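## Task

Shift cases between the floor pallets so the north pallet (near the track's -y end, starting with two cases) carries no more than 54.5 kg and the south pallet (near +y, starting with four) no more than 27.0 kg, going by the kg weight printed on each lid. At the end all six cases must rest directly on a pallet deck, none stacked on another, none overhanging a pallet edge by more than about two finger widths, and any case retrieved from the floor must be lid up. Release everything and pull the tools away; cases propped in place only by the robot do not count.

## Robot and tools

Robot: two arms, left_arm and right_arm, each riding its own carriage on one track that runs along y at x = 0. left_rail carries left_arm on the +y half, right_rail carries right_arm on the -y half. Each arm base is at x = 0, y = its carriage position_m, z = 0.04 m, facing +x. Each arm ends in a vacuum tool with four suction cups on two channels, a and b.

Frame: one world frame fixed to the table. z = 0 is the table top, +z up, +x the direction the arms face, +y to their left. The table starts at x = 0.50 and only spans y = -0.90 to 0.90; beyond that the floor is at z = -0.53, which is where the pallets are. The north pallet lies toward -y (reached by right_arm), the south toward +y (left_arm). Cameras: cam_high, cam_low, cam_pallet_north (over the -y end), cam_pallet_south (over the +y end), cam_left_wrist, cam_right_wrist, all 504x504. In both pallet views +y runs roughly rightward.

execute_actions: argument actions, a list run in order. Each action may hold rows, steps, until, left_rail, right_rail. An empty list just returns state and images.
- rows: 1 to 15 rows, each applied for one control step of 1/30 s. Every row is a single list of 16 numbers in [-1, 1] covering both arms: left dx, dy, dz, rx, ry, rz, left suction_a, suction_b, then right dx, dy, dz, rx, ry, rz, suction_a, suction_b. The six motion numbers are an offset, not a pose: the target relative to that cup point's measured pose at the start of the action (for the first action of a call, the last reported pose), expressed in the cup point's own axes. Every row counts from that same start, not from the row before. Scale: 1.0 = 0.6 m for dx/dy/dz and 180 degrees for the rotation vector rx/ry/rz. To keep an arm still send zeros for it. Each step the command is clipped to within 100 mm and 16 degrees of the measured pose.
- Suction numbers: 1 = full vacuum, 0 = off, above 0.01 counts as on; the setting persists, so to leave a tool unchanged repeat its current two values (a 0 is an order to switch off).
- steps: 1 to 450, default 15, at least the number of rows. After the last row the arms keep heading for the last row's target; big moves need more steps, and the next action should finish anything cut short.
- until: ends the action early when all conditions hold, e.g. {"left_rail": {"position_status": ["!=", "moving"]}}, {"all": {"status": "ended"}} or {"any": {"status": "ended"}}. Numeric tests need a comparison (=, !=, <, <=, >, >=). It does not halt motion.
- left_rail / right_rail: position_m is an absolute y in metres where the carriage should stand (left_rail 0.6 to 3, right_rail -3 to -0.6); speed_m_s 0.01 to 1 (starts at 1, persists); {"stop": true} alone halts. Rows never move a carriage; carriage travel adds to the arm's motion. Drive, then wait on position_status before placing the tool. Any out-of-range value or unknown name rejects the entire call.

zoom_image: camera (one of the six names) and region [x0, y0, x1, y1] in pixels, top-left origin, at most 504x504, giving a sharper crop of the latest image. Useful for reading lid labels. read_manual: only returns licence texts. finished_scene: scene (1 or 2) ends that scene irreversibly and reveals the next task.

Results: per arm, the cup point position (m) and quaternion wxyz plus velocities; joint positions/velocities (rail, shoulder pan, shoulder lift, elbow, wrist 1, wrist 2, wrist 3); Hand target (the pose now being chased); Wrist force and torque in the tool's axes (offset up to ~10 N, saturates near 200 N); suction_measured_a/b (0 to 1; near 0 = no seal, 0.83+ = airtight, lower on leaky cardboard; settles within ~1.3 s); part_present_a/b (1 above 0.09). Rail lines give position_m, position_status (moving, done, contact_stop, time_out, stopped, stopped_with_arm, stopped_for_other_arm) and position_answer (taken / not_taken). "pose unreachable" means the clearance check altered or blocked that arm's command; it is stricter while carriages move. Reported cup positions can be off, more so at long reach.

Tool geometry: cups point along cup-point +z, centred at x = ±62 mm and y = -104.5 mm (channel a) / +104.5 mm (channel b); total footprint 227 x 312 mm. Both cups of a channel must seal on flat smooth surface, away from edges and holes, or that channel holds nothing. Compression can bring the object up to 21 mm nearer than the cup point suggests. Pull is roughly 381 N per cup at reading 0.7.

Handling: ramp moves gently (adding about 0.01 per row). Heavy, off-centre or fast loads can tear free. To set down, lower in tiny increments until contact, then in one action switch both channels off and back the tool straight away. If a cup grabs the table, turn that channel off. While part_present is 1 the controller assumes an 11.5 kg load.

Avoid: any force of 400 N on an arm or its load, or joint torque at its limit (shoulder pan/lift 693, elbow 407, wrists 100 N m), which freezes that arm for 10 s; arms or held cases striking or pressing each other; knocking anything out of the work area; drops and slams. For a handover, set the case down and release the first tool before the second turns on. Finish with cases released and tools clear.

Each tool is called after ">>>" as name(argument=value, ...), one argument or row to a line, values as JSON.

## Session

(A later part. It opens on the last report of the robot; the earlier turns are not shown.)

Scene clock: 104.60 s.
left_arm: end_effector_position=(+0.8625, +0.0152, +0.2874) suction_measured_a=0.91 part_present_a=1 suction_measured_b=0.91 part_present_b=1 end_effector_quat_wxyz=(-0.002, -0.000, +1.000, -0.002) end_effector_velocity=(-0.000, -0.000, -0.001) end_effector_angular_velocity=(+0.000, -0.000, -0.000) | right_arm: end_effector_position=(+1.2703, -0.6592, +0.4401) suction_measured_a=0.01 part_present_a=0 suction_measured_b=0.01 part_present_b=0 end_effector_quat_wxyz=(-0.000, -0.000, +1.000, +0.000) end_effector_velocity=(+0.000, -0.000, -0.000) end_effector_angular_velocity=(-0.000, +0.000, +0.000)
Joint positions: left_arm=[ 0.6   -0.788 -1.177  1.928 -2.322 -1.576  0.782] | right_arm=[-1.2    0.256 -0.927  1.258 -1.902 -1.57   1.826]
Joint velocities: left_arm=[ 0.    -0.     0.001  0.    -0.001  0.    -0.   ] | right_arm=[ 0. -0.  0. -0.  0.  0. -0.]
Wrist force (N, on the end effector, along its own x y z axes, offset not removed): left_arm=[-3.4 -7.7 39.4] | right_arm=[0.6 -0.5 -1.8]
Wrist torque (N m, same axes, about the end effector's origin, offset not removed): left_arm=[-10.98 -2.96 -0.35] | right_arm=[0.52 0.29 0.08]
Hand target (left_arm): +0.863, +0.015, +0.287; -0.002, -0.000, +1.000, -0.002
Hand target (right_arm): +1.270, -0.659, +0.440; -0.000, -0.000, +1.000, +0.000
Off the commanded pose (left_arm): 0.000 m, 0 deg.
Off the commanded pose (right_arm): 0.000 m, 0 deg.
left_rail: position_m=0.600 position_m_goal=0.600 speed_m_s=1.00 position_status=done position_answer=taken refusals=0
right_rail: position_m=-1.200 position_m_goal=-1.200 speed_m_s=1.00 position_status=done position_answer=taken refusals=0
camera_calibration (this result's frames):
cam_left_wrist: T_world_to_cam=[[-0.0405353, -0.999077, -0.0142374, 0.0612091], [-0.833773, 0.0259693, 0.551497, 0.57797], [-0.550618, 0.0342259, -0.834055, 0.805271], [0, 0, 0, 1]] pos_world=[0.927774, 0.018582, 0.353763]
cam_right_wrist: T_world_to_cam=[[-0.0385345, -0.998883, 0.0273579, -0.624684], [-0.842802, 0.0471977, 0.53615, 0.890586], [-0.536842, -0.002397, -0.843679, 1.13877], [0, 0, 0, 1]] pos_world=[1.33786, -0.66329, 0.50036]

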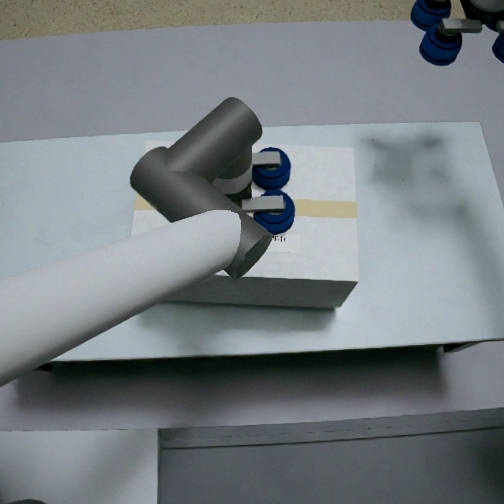

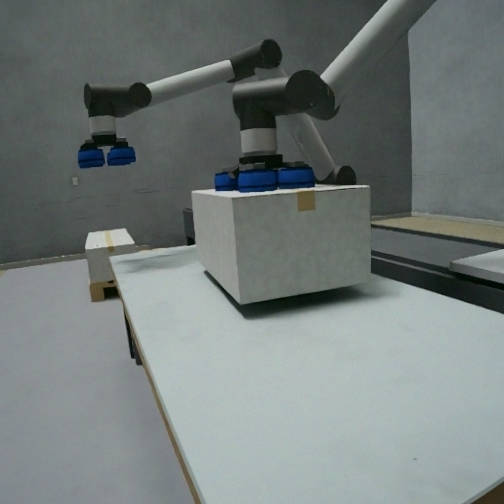

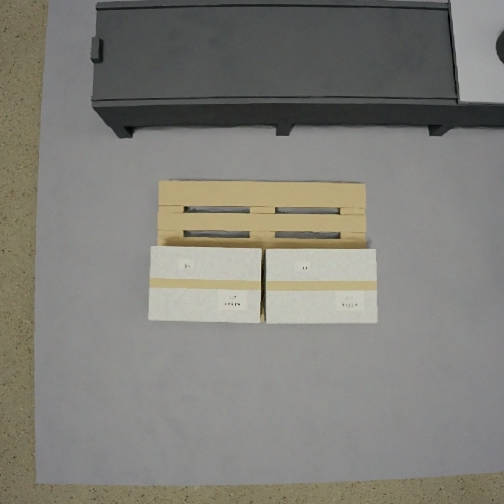

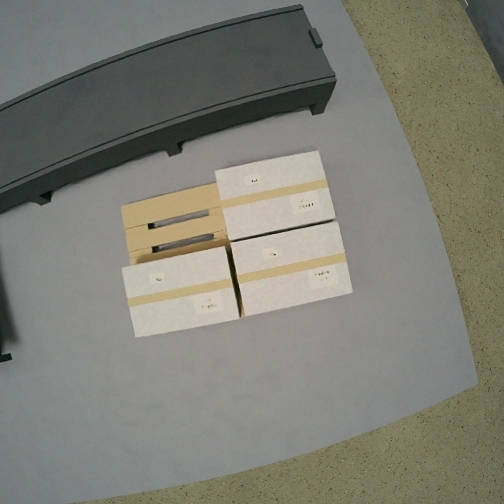

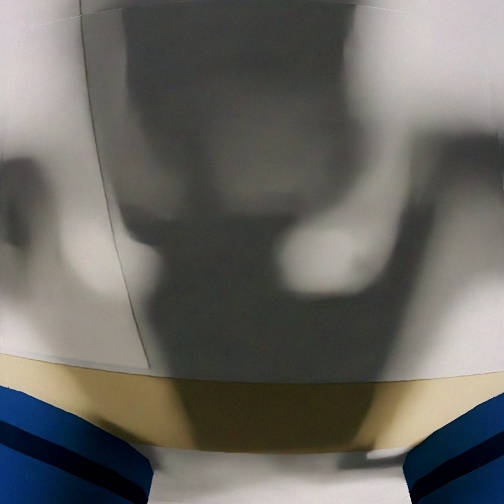

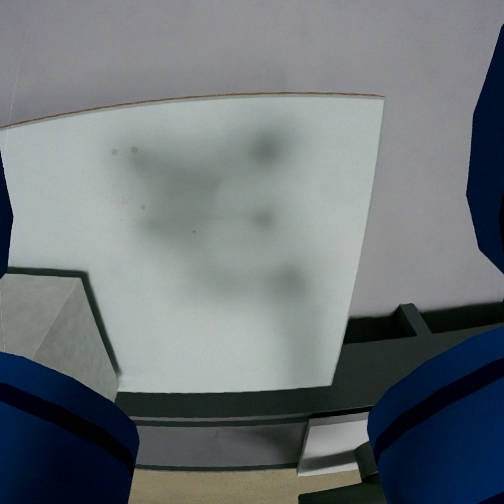

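>>> execute_actions(
  actions=[
    {"rows":[[0,0,0.04,0,0,0,1,1,0,0,0,0,0,0,0,0]],"steps":25},
  ],
)

Scene clock: 107.17 s.
left_arm: end_effector_position=(+0.8625, +0.0152, +0.2635) suction_measured_a=0.91 part_present_a=1 suction_measured_b=0.91 part_present_b=1 end_effector_quat_wxyz=(-0.002, -0.000, +1.000, -0.002) end_effector_velocity=(-0.000, +0.000, -0.000) end_effector_angular_velocity=(-0.000, -0.000, +0.000) | right_arm: end_effector_position=(+1.2703, -0.6592, +0.4401) suction_measured_a=0.01 part_present_a=0 suction_measured_b=0.01 part_present_b=0 end_effector_quat_wxyz=(-0.000, -0.000, +1.000, +0.000) end_effector_velocity=(-0.000, -0.000, +0.000) end_effector_angular_velocity=(+0.000, -0.000, -0.000)
Joint positions: left_arm=[ 0.6   -0.789 -1.157  1.939 -2.354 -1.576  0.782] | right_arm=[-1.2    0.256 -0.927  1.258 -1.902 -1.57   1.826]
Joint velocities: left_arm=[ 0.     0.     0.     0.    -0.001  0.    -0.   ] | right_arm=[ 0. -0. -0.  0. -0.  0.  0.]
Wrist force (N, on the end effector, along its own x y z axes, offset not removed): left_arm=[-4.5 -4.2 30.7] | right_arm=[-3.5 3.3 -1.1]
Wrist torque (N m, same axes, about the end effector's origin, offset not removed): left_arm=[-10.39 -2.77 -0.51] | right_arm=[0.82 0.82 0.20]
Hand target (left_arm): +0.862, +0.015, +0.263; -0.002, -0.000, +1.000, -0.002
Hand target (right_arm): +1.270, -0.659, +0.440; -0.000, -0.000, +1.000, +0.000
Off the commanded pose (left_arm): 0.000 m, 0 deg.
Off the commanded pose (right_arm): 0.000 m, 0 deg.
left_rail: position_m=0.600 position_m_goal=0.600 speed_m_s=1.00 position_status=done position_answer=taken refusals=0
right_rail: position_m=-1.200 position_m_goal=-1.200 speed_m_s=1.00 position_status=done position_answer=taken refusals=0
camera_calibration (this result's frames):
cam_left_wrist: T_world_to_cam=[[-0.0405138, -0.999077, -0.0142823, 0.0608045], [-0.833809, 0.0259288, 0.551443, 0.591139], [-0.550564, 0.0342498, -0.83409, 0.785247], [0, 0, 0, 1]] pos_world=[0.927689, 0.0185263, 0.329856]
cam_right_wrist: T_world_to_cam=[[-0.0385348, -0.998883, 0.027358, -0.624684], [-0.842802, 0.0471979, 0.53615, 0.890586], [-0.536842, -0.00239699, -0.843679, 1.13877], [0, 0, 0, 1]] pos_world=[1.33786, -0.66329, 0.50036]

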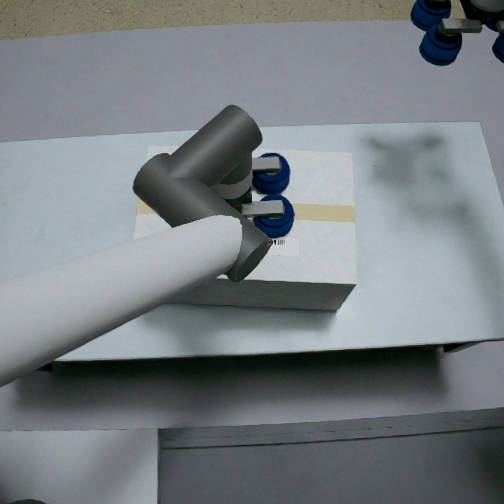

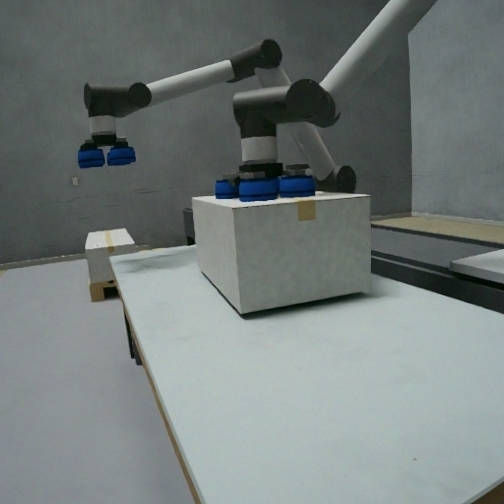

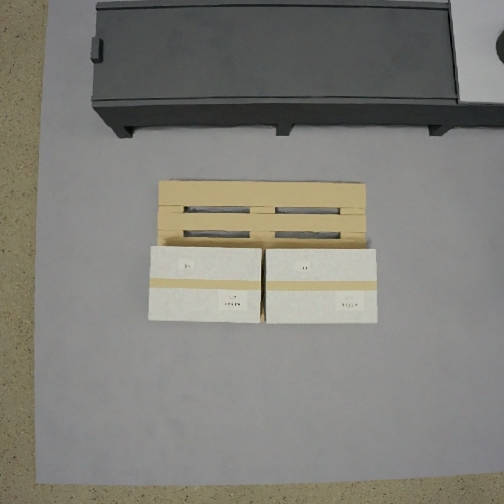

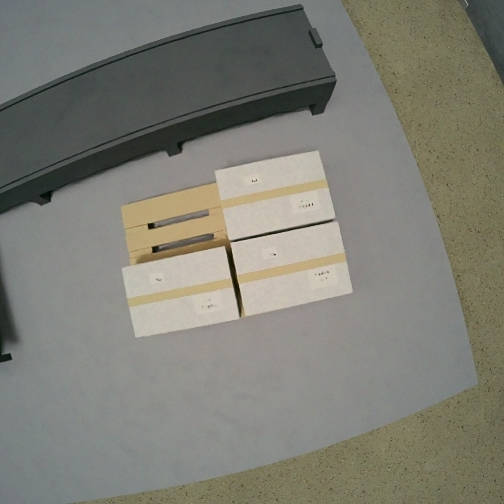

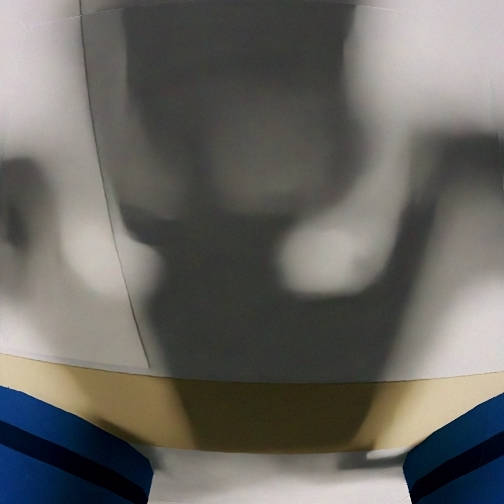

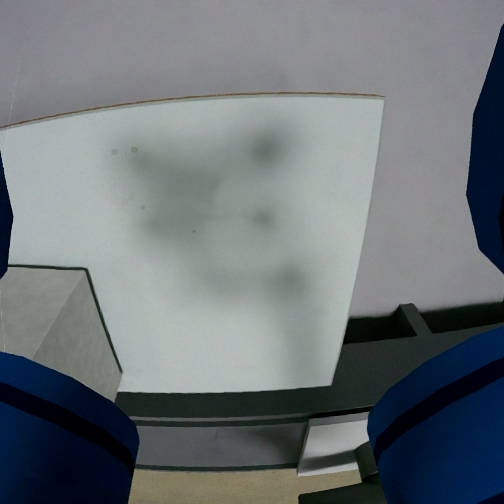

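>>> execute_actions(
  actions=[
    {"rows":[[0,0,-0.4,0,0,0,0,0,0,0,0,0,0,0,0,0]],"steps":35},
    {"rows":[[0,1,0,0,0,0,0,0,0,0,0,0,0,0,0,0]],"steps":45},
    {"left_rail":{"position_m":2.33},"right_rail":{"position_m":-0.6},"steps":150,"until":{"all":{"status":"ended"}}},
  ],
)

Scene clock: 116.43 s.
left_arm: end_effector_position=(+0.8632, +2.3457, +0.5017) suction_measured_a=0.00 part_present_a=0 suction_measured_b=0.00 part_present_b=0 end_effector_quat_wxyz=(-0.001, -0.000, +1.000, -0.002) end_effector_velocity=(+0.000, -0.000, -0.000) end_effector_angular_velocity=(-0.000, +0.000, +0.000) | right_arm: end_effector_position=(+1.2703, -0.0592, +0.4401) suction_measured_a=0.01 part_present_a=0 suction_measured_b=0.01 part_present_b=0 end_effector_quat_wxyz=(-0.000, -0.000, +1.000, +0.000) end_effector_velocity=(-0.000, +0.000, -0.000) end_effector_angular_velocity=(-0.000, +0.000, +0.000)
Joint positions: left_arm=[ 2.33  -0.215 -1.524  2.02  -2.066 -1.575  1.355] | right_arm=[-0.6    0.256 -0.927  1.258 -1.902 -1.57   1.826]
Joint velocities: left_arm=[ 0.  0.  0.  0. -0. -0.  0.] | right_arm=[ 0.  0.  0. -0.  0. -0. -0.]
Wrist force (N, on the end effector, along its own x y z axes, offset not removed): left_arm=[-5.2 -5.5 -7.2] | right_arm=[3.7 -2.4 0.6]
Wrist torque (N m, same axes, about the end effector's origin, offset not removed): left_arm=[-0.45 0.93 -0.52] | right_arm=[0.13 -0.20 0.20]
Hand target (left_arm): +0.863, +2.346, +0.502; -0.001, -0.000, +1.000, -0.002
Hand target (right_arm): +1.270, -0.059, +0.440; -0.000, -0.000, +1.000, +0.000
Off the commanded pose (left_arm): 0.001 m, 0 deg.
Off the commanded pose (right_arm): 0.000 m, 0 deg.
left_rail: position_m=2.330 position_m_goal=2.330 speed_m_s=1.00 position_status=done position_answer=taken refusals=0
right_rail: position_m=-0.600 position_m_goal=-0.600 speed_m_s=1.00 position_status=done position_answer=taken refusals=0
camera_calibration (this result's frames):
cam_left_wrist: T_world_to_cam=[[-0.040459, -0.999067, -0.0150881, 2.393], [-0.834404, 0.025476, 0.550564, 0.401966], [-0.549666, 0.0348648, -0.834656, 0.902599], [0, 0, 0, 1]] pos_world=[0.928349, 2.34906, 0.568157]
cam_right_wrist: T_world_to_cam=[[-0.0385608, -0.998882, 0.0273579, -0.0253533], [-0.842801, 0.0472198, 0.53615, 0.862281], [-0.536842, -0.00238287, -0.843679, 1.14022], [0, 0, 0, 1]] pos_world=[1.33787, -0.0633246, 0.50036]

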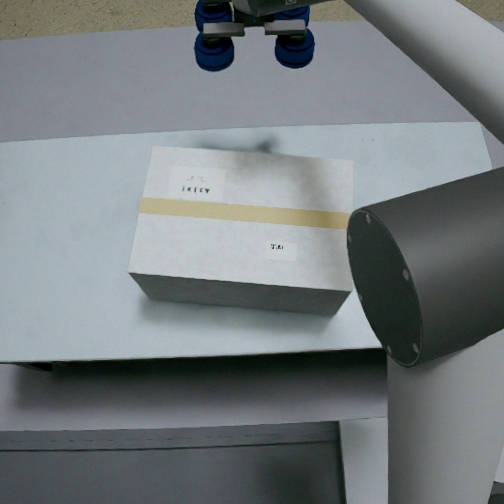

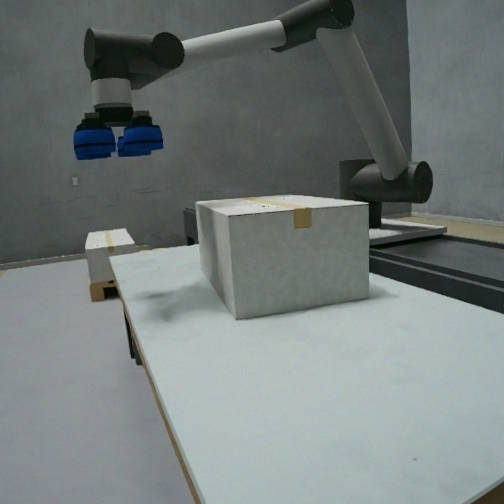

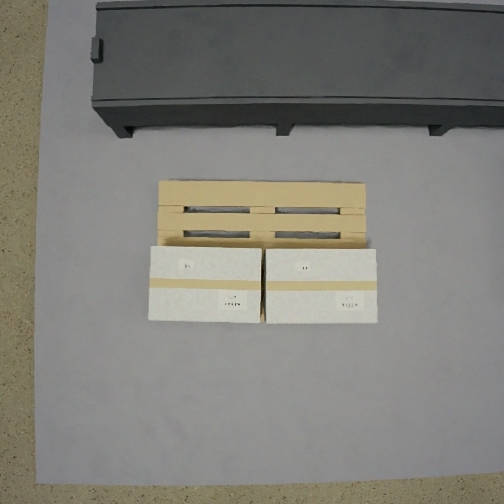

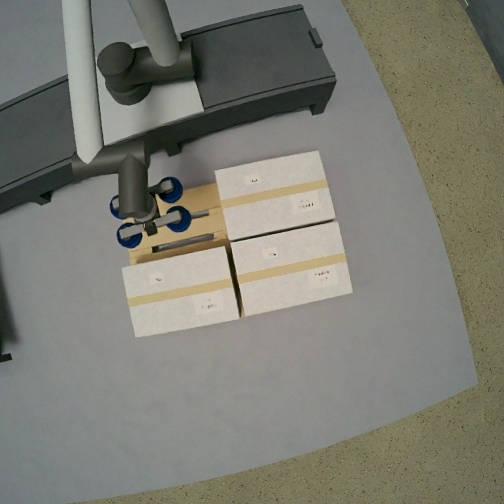

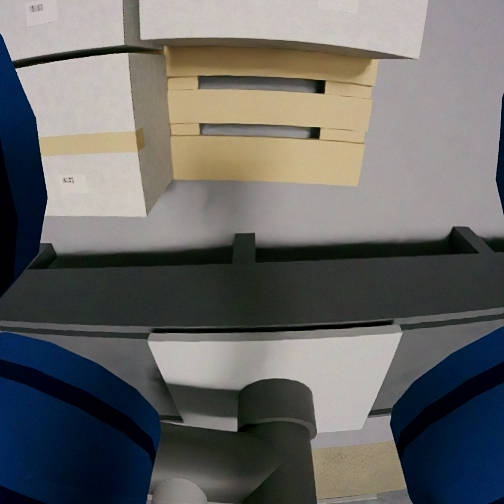

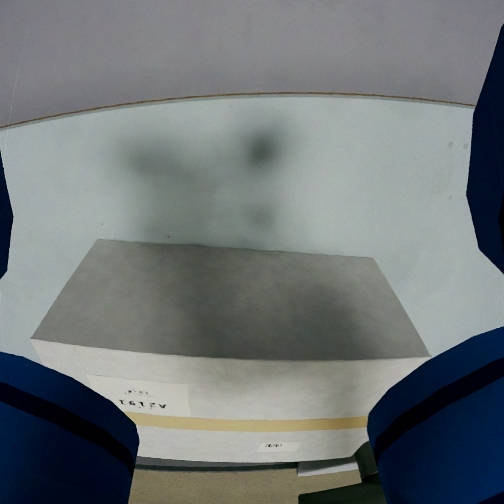

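>>> execute_actions(
  actions=[
    {"rows":[[-0.545,-0.03,0.5,0,0,0,0,0,0.68,0.124,0,0,0,0,0,0]],"steps":45},
    {"rows":[[0,0,0.42,0,0,0,1,1,0,0,0.31,0,0,0,1,1]],"steps":50},
  ],
)

Scene clock: 122.87 s.
left_arm: end_effector_position=(+1.1873, +2.3268, -0.0506) suction_measured_a=0.00 part_present_a=0 suction_measured_b=0.00 part_present_b=0 end_effector_quat_wxyz=(-0.001, -0.000, +1.000, -0.002) end_effector_velocity=(-0.000, +0.000, -0.000) end_effector_angular_velocity=(+0.000, +0.000, +0.000) | right_arm: end_effector_position=(+0.8629, +0.0150, +0.2540) suction_measured_a=0.98 part_present_a=1 suction_measured_b=0.98 part_present_b=1 end_effector_quat_wxyz=(-0.000, -0.000, +1.000, +0.000) end_effector_velocity=(-0.000, -0.000, -0.000) end_effector_angular_velocity=(-0.000, +0.000, -0.000)
Joint positions: left_arm=[ 2.33  -0.172 -0.745  1.771 -2.594 -1.574  1.398] | right_arm=[-0.6    0.428 -1.133  1.918 -2.355 -1.57   1.998]
Joint velocities: left_arm=[ 0.  0.  0. -0. -0.  0.  0.] | right_arm=[ 0. -0.  0.  0. -0.  0.  0.]
Wrist force (N, on the end effector, along its own x y z axes, offset not removed): left_arm=[-6.9 -1.4 -3.2] | right_arm=[-2.0 3.2 38.8]
Wrist torque (N m, same axes, about the end effector's origin, offset not removed): left_arm=[0.11 1.40 -0.36] | right_arm=[-8.96 -3.38 0.27]
Hand target (left_arm): +1.187, +2.327, -0.051; -0.001, -0.000, +1.000, -0.002
Hand target (right_arm): +0.863, +0.015, +0.254; -0.000, -0.000, +1.000, +0.000
Off the commanded pose (left_arm): 0.000 m, 0 deg.
Off the commanded pose (right_arm): 0.000 m, 0 deg.
left_rail: position_m=2.330 position_m_goal=2.330 speed_m_s=1.00 position_status=done position_answer=taken refusals=0
right_rail: position_m=-0.600 position_m_goal=-0.600 speed_m_s=1.00 position_status=done position_answer=taken refusals=0
camera_calibration (this result's frames):
cam_left_wrist: T_world_to_cam=[[-0.0404496, -0.999065, -0.01524, 2.37886], [-0.834536, 0.0253928, 0.550368, 0.97734], [-0.549467, 0.0349805, -0.834783, 0.619944], [0, 0, 0, 1]] pos_world=[1.25249, 2.33014, 0.0158757]
cam_right_wrist: T_world_to_cam=[[-0.0385488, -0.99888, 0.0274463, 0.0381618], [-0.842679, 0.0472577, 0.536339, 0.615027], [-0.537035, -0.00245317, -0.843556, 0.764839], [0, 0, 0, 1]] pos_world=[0.930487, 0.0109305, 0.314274]

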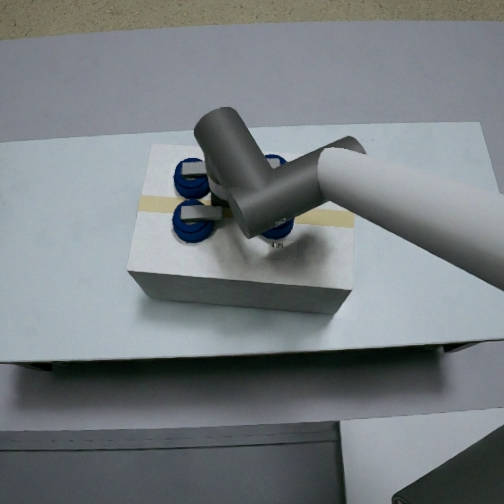

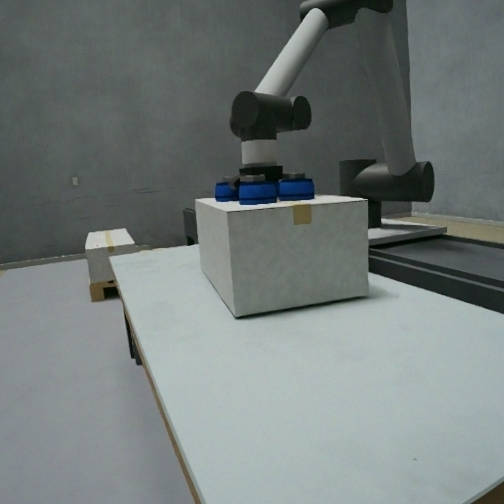

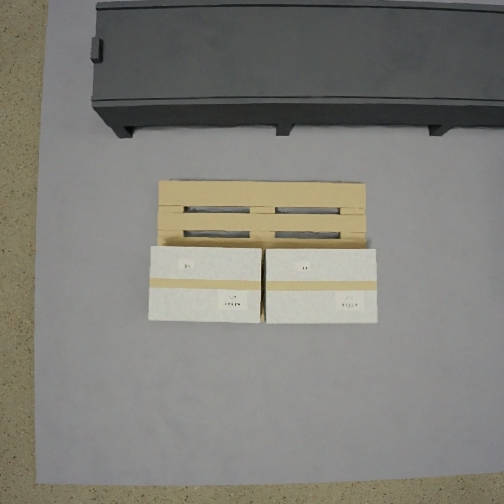

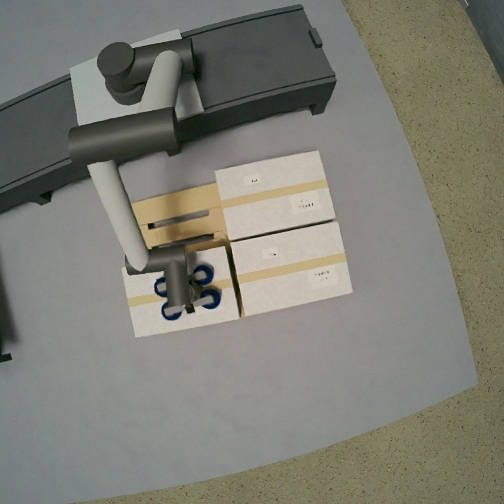

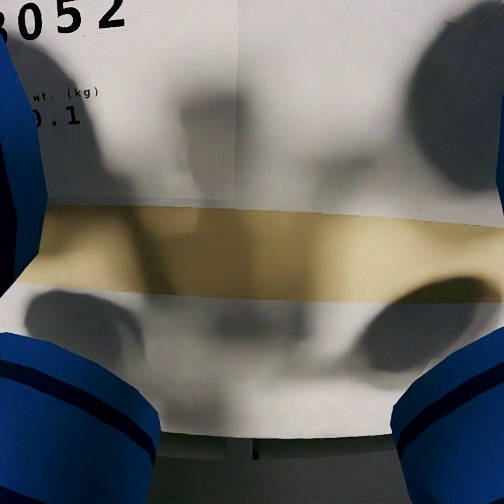

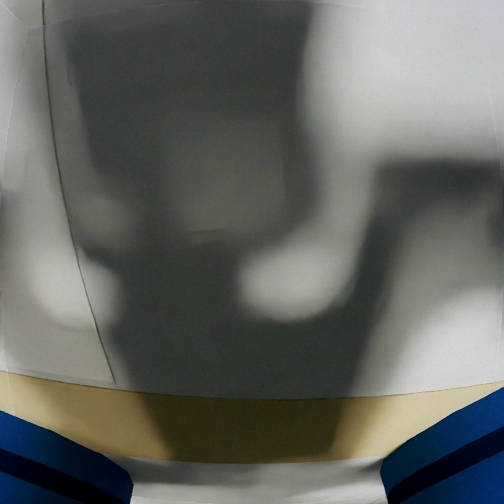

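>>> execute_actions(
  actions=[
    {"rows":[[0,0,0.1,0,0,0,1,1,0,0,-0.03,0,0,0,1,1],[0,0,0.1,0,0,0,1,1,0,0,-0.08,0,0,0,1,1],[0,0,0.1,0,0,0,1,1,0,0,-0.15,0,0,0,1,1],[0,0,0.1,0,0,0,1,1,0,0,-0.25,0,0,0,1,1]],"steps":40},
  ],
)

Scene clock: 128.20 s.
left_arm: end_effector_position=(+1.1871, +2.3267, -0.1106) suction_measured_a=0.91 part_present_a=1 suction_measured_b=0.91 part_present_b=1 end_effector_quat_wxyz=(-0.001, -0.000, +1.000, -0.002) end_effector_velocity=(-0.000, -0.000, -0.000) end_effector_angular_velocity=(-0.000, +0.000, -0.000) | right_arm: end_effector_position=(+0.8629, +0.0150, +0.4040) suction_measured_a=0.98 part_present_a=1 suction_measured_b=0.98 part_present_b=1 end_effector_quat_wxyz=(-0.000, -0.000, +1.000, +0.000) end_effector_velocity=(+0.000, -0.000, +0.000) end_effector_angular_velocity=(+0.000, -0.000, -0.000)
Joint positions: left_arm=[ 2.33  -0.172 -0.684  1.764 -2.65  -1.574  1.398] | right_arm=[-0.6    0.428 -1.249  1.832 -2.154 -1.57   1.998]
Joint velocities: left_arm=[ 0. -0.  0. -0. -0. -0. -0.] | right_arm=[ 0. -0. -0. -0.  0. -0. -0.]
Wrist force (N, on the end effector, along its own x y z axes, offset not removed): left_arm=[-6.8 -0.4 -20.1] | right_arm=[2.9 2.9 45.0]
Wrist torque (N m, same axes, about the end effector's origin, offset not removed): left_arm=[0.05 1.42 -0.34] | right_arm=[-8.79 -4.00 0.09]
Hand target (left_arm): +1.187, +2.327, -0.111; -0.001, -0.000, +1.000, -0.002
Hand target (right_arm): +0.863, +0.015, +0.404; -0.000, -0.000, +1.000, +0.000
Off the commanded pose (left_arm): 0.000 m, 0 deg.
Off the commanded pose (right_arm): 0.000 m, 0 deg.
left_rail: position_m=2.330 position_m_goal=2.330 speed_m_s=1.00 position_status=done position_answer=taken refusals=0
right_rail: position_m=-0.600 position_m_goal=-0.600 speed_m_s=1.00 position_status=done position_answer=taken refusals=0
camera_calibration (this result's frames):
cam_left_wrist: T_world_to_cam=[[-0.0404345, -0.999066, -0.0152382, 2.37782], [-0.834546, 0.0253818, 0.550354, 1.01021], [-0.549453, 0.0349703, -0.834792, 0.56979], [0, 0, 0, 1]] pos_world=[1.25229, 2.33004, -0.0440851]
cam_right_wrist: T_world_to_cam=[[-0.038546, -0.99888, 0.0274427, 0.0340371], [-0.842655, 0.0472535, 0.536376, 0.534495], [-0.537072, -0.00244956, -0.843533, 0.89142], [0, 0, 0, 1]] pos_world=[0.930464, 0.0109258, 0.464317]

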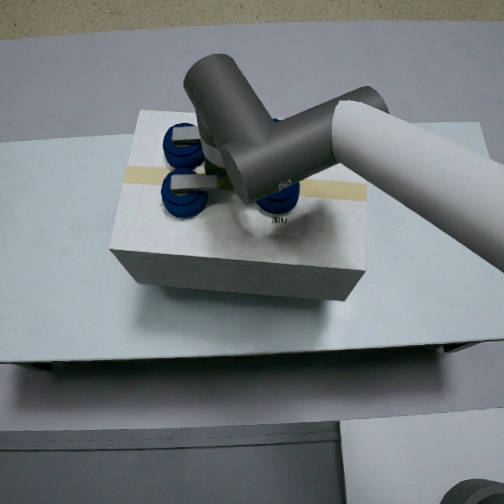

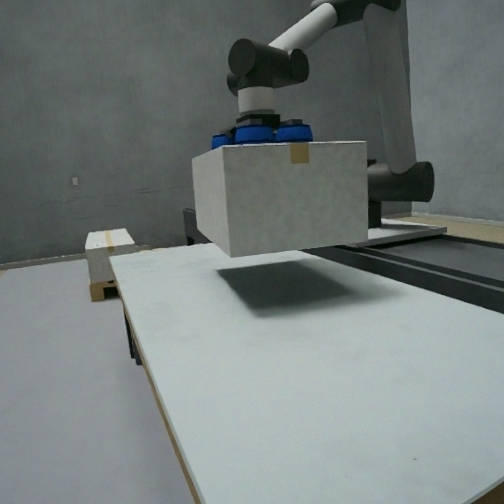

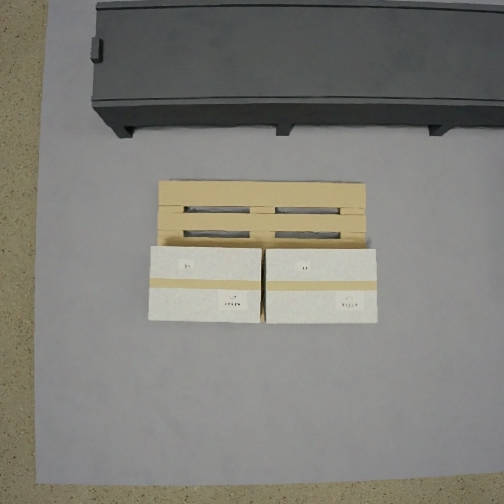

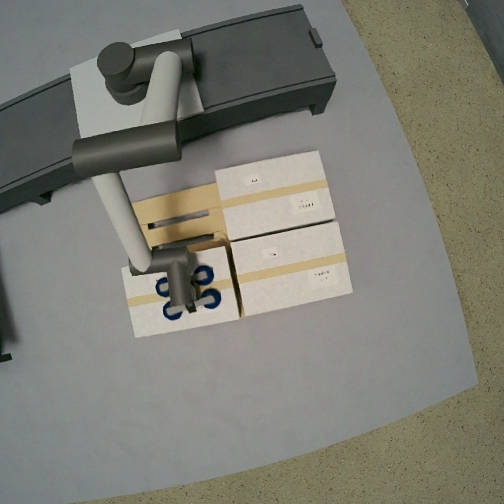

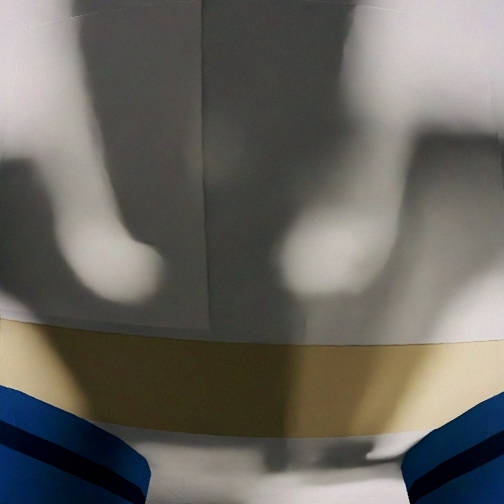

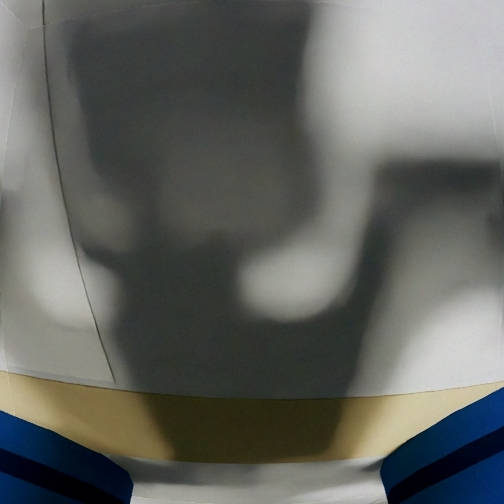

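>>> execute_actions(
  actions=[
    {"rows":[[0,0,-0.03,0,0,0,1,1,0.02,0,0,0,0,0,1,1],[0,0,-0.08,0,0,0,1,1,0.04,0,0,0,0,0,1,1],[0,0,-0.15,0,0,0,1,1,0.06,0,0,0,0,0,1,1],[0,0,-0.25,0,0,0,1,1,0.09,0,0,0,0,0,1,1],[0,0,-0.4,0,0,0,1,1,0.09,0,0,0,0,0,1,1],[0,0,-0.6,0,0,0,1,1,0.09,0,0,0,0,0,1,1],[0.2,0,-0.9,0,0,0,1,1,0.09,0,0,0,0,0,1,1],[0.55,0,-0.9,0,0,0,1,1,0.09,0,0,0,0,0,1,1]],"steps":60},
    {"left_rail":{"position_m":0.6},"right_rail":{"position_m":-2.965},"steps":200,"until":{"all":{"status":"ended"}}},
  ],
)

Scene clock: 145.93 s.
left_arm: end_effector_position=(+0.8590, +0.5976, +0.4304) suction_measured_a=0.91 part_present_a=1 suction_measured_b=0.91 part_present_b=1 end_effector_quat_wxyz=(-0.001, -0.000, +1.000, -0.002) end_effector_velocity=(-0.000, -0.000, -0.000) end_effector_angular_velocity=(-0.001, +0.000, +0.000) | right_arm: end_effector_position=(+0.8089, -2.3502, +0.4041) suction_measured_a=0.98 part_present_a=1 suction_measured_b=0.98 part_present_b=1 end_effector_quat_wxyz=(-0.000, -0.000, +1.000, +0.000) end_effector_velocity=(-0.001, +0.005, +0.001) end_effector_angular_velocity=(+0.011, +0.001, +0.002)
Joint positions: left_arm=[ 0.6   -0.238 -1.48   2.087 -2.177 -1.575  1.333] | right_arm=[-2.965  0.451 -1.293  1.895 -2.173 -1.57   2.021]
Joint velocities: left_arm=[ 0.     0.    -0.     0.    -0.    -0.001  0.   ] | right_arm=[ 0.     0.002 -0.    -0.001 -0.003  0.01   0.   ]
Wrist force (N, on the end effector, along its own x y z axes, offset not removed): left_arm=[-4.9 -3.0 -19.5] | right_arm=[-1.9 -11.9 39.5]
Wrist torque (N m, same axes, about the end effector's origin, offset not removed): left_arm=[-0.18 1.14 -0.44] | right_arm=[-7.16 -3.73 -0.28]
Hand target (left_arm): +0.859, +0.598, +0.430; -0.001, -0.000, +1.000, -0.002
Hand target (right_arm): +0.809, -2.350, +0.404; -0.000, -0.000, +1.000, +0.000
Off the commanded pose (left_arm): 0.001 m, 0 deg.
Off the commanded pose (right_arm): 0.000 m, 0 deg.
left_rail: position_m=0.600 position_m_goal=0.600 speed_m_s=1.00 position_status=done position_answer=taken refusals=0
right_rail: position_m=-2.965 position_m_goal=-2.965 speed_m_s=1.00 position_status=done position_answer=taken refusals=0
camera_calibration (this result's frames):
cam_left_wrist: T_world_to_cam=[[-0.040375, -0.999069, -0.0152083, 0.645273], [-0.834532, 0.0253476, 0.550376, 0.482519], [-0.549478, 0.0349132, -0.834778, 0.901641], [0, 0, 0, 1]] pos_world=[0.924162, 0.600963, 0.496917]
cam_right_wrist: T_world_to_cam=[[-0.038538, -0.998883, 0.0273542, -2.3306], [-0.842652, 0.0471993, 0.536386, 0.600581], [-0.537078, -0.00237887, -0.84353, 0.856853], [0, 0, 0, 1]] pos_world=[0.87646, -2.35431, 0.46439]

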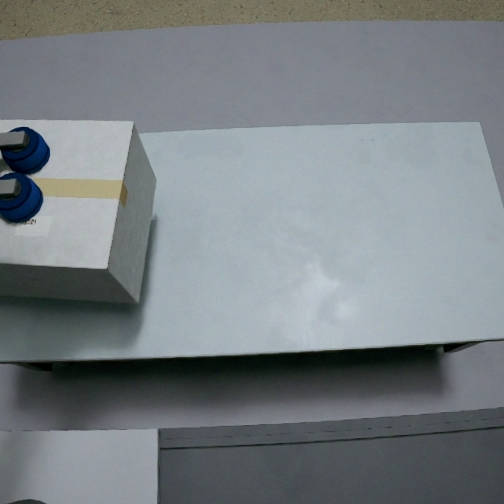

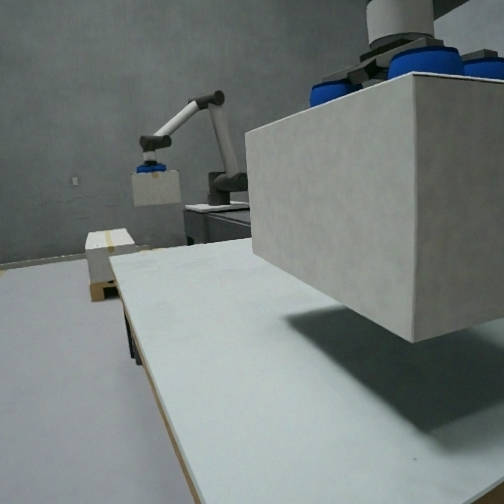

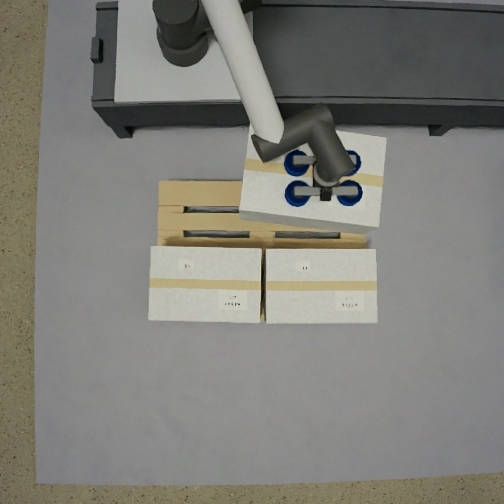

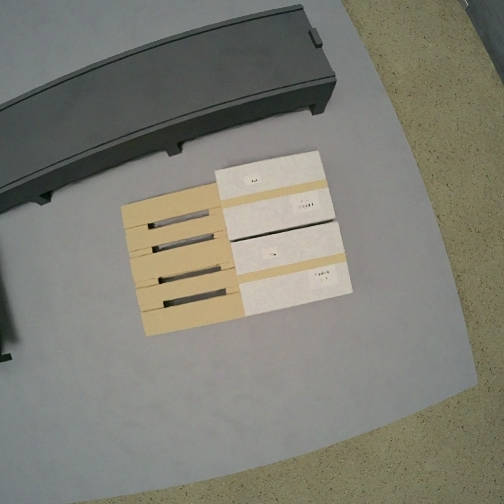

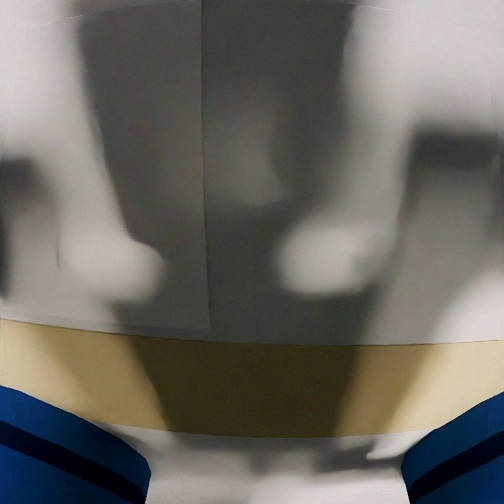

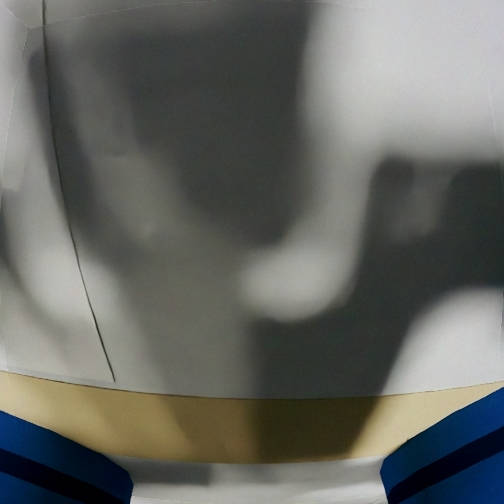

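>>> execute_actions(
  actions=[
    {"rows":[[0,-0.1,0,0,0,0,1,1,0,0,0.1,0,0,-0.01,1,1],[0,-0.2,0,0,0,0,1,1,0,0,0.2,0,0,-0.02,1,1],[0,-0.35,0,0,0,0,1,1,0,0,0.3,0,0,-0.03,1,1],[0,-0.5,0,0,0,0,1,1,0,0,0.4,0,0,-0.039,1,1],[0,-0.75,0.05,0,0,0,1,1,0,0,0.5,0,0,-0.039,1,1],[0,-1,0.17,0,0,0,1,1,0,0,0.65,0,0,-0.039,1,1]],"steps":60},
  ],
)

Scene clock: 156.30 s.
left_arm: end_effector_position=(+0.8590, -0.0021, +0.3299) suction_measured_a=0.91 part_present_a=1 suction_measured_b=0.91 part_present_b=1 end_effector_quat_wxyz=(-0.002, -0.000, +1.000, -0.002) end_effector_velocity=(+0.000, -0.002, -0.000) end_effector_angular_velocity=(+0.000, +0.000, -0.000) | right_arm: end_effector_position=(+0.8089, -2.3502, +0.0138) suction_measured_a=0.98 part_present_a=1 suction_measured_b=0.98 part_present_b=1 end_effector_quat_wxyz=(-0.000, -0.061, +0.998, +0.000) end_effector_velocity=(-0.000, -0.000, -0.000) end_effector_angular_velocity=(-0.000, +0.000, -0.000)
Joint positions: left_arm=[ 0.6   -0.803 -1.205  1.895 -2.261 -1.576  0.767] | right_arm=[-2.965  0.451 -0.917  2.045 -2.698 -1.57   1.899]
Joint velocities: left_arm=[ 0.    -0.001  0.002 -0.002  0.     0.    -0.001] | right_arm=[ 0.  0.  0. -0. -0. -0.  0.]
Wrist force (N, on the end effector, along its own x y z axes, offset not removed): left_arm=[-4.7 2.8 -11.0] | right_arm=[3.2 -1.0 35.0]
Wrist torque (N m, same axes, about the end effector's origin, offset not removed): left_arm=[0.66 1.47 -0.47] | right_arm=[-9.36 -4.09 0.26]
Hand target (left_arm): +0.859, -0.002, +0.330; -0.002, -0.000, +1.000, -0.002
Hand target (right_arm): +0.809, -2.350, +0.014; -0.000, -0.061, +0.998, +0.000
Off the commanded pose (left_arm): 0.001 m, 0 deg.
Off the commanded pose (right_arm): 0.000 m, 0 deg.
left_rail: position_m=0.600 position_m_goal=0.600 speed_m_s=1.00 position_status=done position_answer=taken refusals=0
right_rail: position_m=-2.965 position_m_goal=-2.965 speed_m_s=1.00 position_status=done position_answer=taken refusals=0
camera_calibration (this result's frames):
cam_left_wrist: T_world_to_cam=[[-0.0403711, -0.99908, -0.0144773, 0.044306], [-0.834018, 0.0257149, 0.551138, 0.552328], [-0.550259, 0.0343244, -0.834288, 0.83914], [0, 0, 0, 1]] pos_world=[0.924184, 0.00125928, 0.396317]
cam_right_wrist: T_world_to_cam=[[0.0838267, -0.996107, 0.0272752, -2.41232], [-0.842169, -0.0561878, 0.536279, 0.566567], [-0.532658, -0.0679248, -0.8436, 0.370001], [0, 0, 0, 1]] pos_world=[0.876447, -2.34597, 0.0740916]

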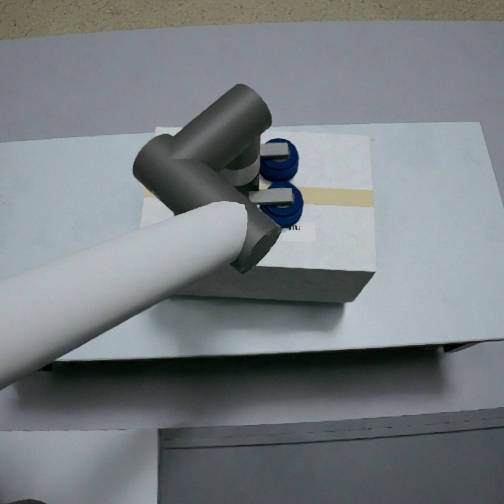

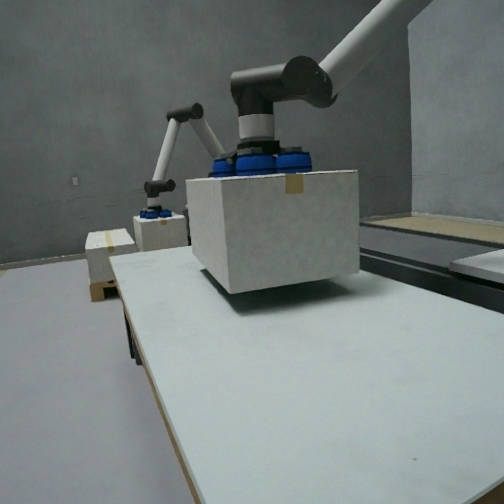

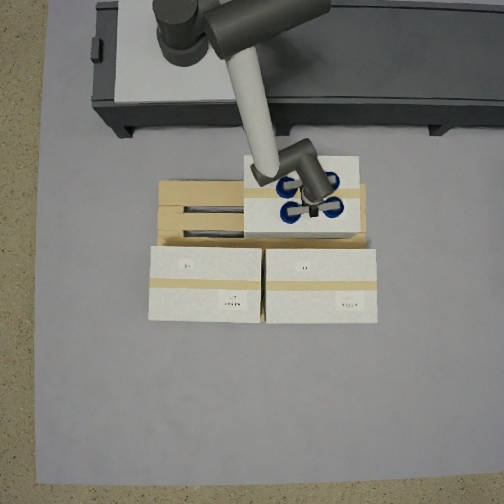

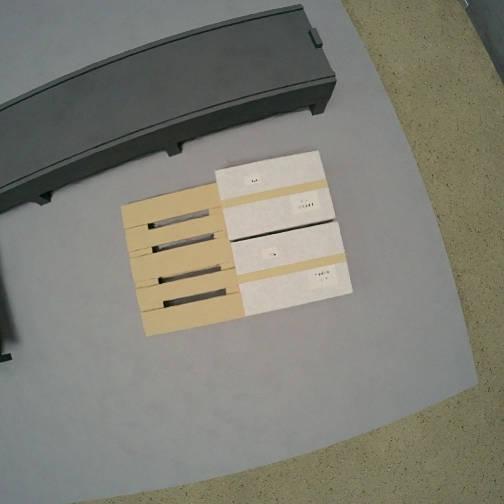

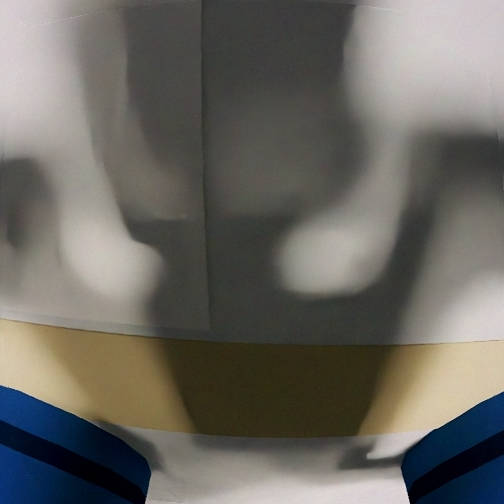

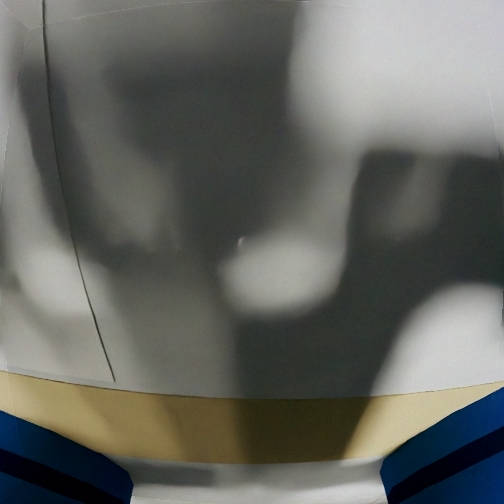

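>>> execute_actions(
  actions=[
    {"rows":[[0,0,0.03,0,0,0,1,1,0,0.06,0.05,0,0,0,1,1],[0,0,0.06,0,0,0,1,1,0,0.12,0.1,0,0,0,1,1],[0,0,0.06,0,0,0,1,1,0,0.12,0.2,0,0,0,1,1]],"steps":40},
  ],
)

Scene clock: 162.10 s.
left_arm: end_effector_position=(+0.8588, -0.0022, +0.2939) suction_measured_a=0.91 part_present_a=1 suction_measured_b=0.91 part_present_b=1 end_effector_quat_wxyz=(-0.002, -0.000, +1.000, -0.002) end_effector_velocity=(-0.000, +0.000, -0.000) end_effector_angular_velocity=(+0.000, +0.000, +0.000) | right_arm: end_effector_position=(+0.8000, -2.2784, -0.1062) suction_measured_a=0.98 part_present_a=1 suction_measured_b=0.98 part_present_b=1 end_effector_quat_wxyz=(-0.000, -0.061, +0.998, +0.000) end_effector_velocity=(-0.000, +0.000, -0.000) end_effector_angular_velocity=(-0.000, +0.000, +0.000)
Joint positions: left_arm=[ 0.6   -0.803 -1.177  1.914 -2.309 -1.576  0.767] | right_arm=[-2.965  0.517 -0.755  1.979 -2.794 -1.57   1.965]
Joint velocities: left_arm=[ 0. -0.  0.  0. -0. -0. -0.] | right_arm=[ 0.  0.  0. -0. -0. -0.  0.]
Wrist force (N, on the end effector, along its own x y z axes, offset not removed): left_arm=[-4.2 -6.3 -14.9] | right_arm=[-4.9 -1.0 42.7]
Wrist torque (N m, same axes, about the end effector's origin, offset not removed): left_arm=[-0.58 1.00 -0.35] | right_arm=[-9.37 -3.08 0.22]
Hand target (left_arm): +0.859, -0.002, +0.294; -0.002, -0.000, +1.000, -0.002
Hand target (right_arm): +0.800, -2.278, -0.106; -0.000, -0.061, +0.998, +0.000
Off the commanded pose (left_arm): 0.000 m, 0 deg.
Off the commanded pose (right_arm): 0.000 m, 0 deg.
left_rail: position_m=0.600 position_m_goal=0.600 speed_m_s=1.00 position_status=done position_answer=taken refusals=0
right_rail: position_m=-2.965 position_m_goal=-2.965 speed_m_s=1.00 position_status=done position_answer=taken refusals=0
camera_calibration (this result's frames):
cam_left_wrist: T_world_to_cam=[[-0.0403852, -0.999079, -0.0144719, 0.0436798], [-0.83402, 0.0257298, 0.551134, 0.572043], [-0.550254, 0.0343275, -0.834291, 0.809042], [0, 0, 0, 1]] pos_world=[0.924038, 0.00114865, 0.360337]
cam_right_wrist: T_world_to_cam=[[0.0838233, -0.996107, 0.0272938, -2.33687], [-0.842159, -0.0561737, 0.536295, 0.627512], [-0.532674, -0.0679398, -0.843589, 0.268843], [0, 0, 0, 1]] pos_world=[0.867554, -2.27425, -0.045957]

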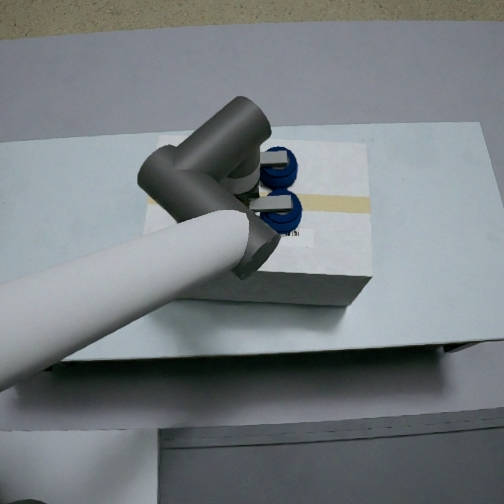

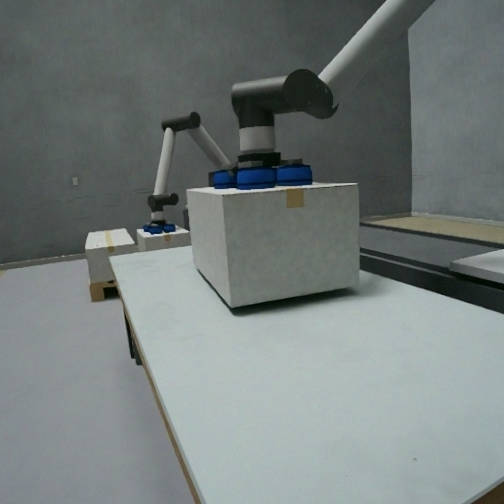

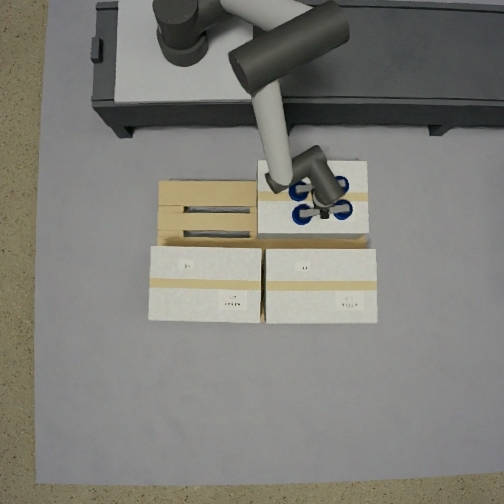

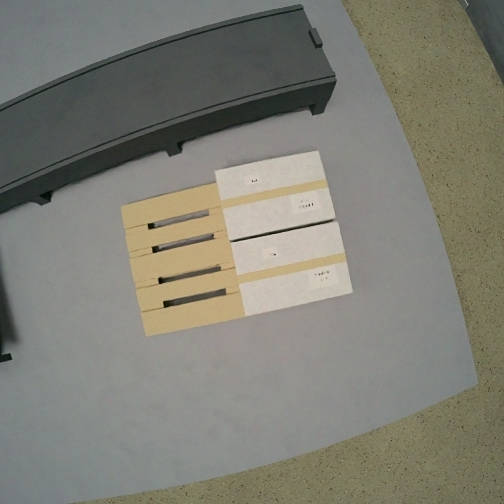

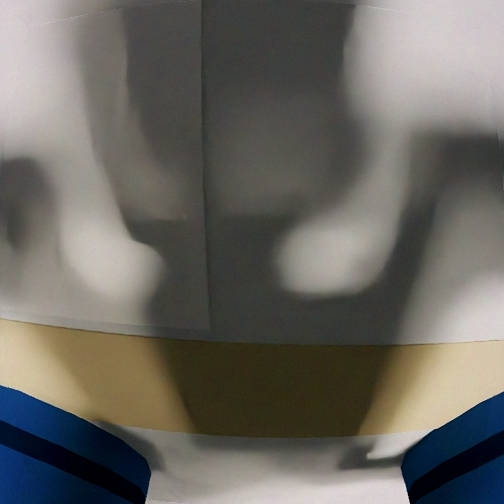

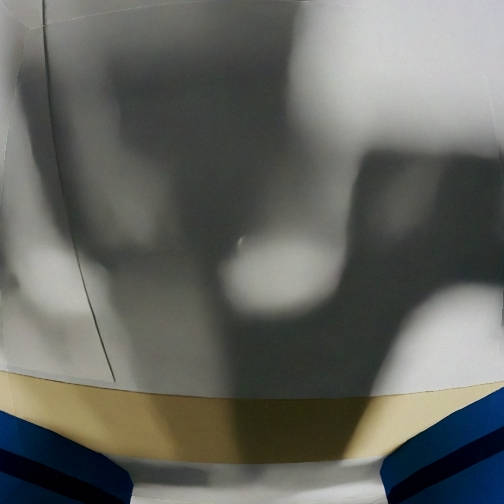

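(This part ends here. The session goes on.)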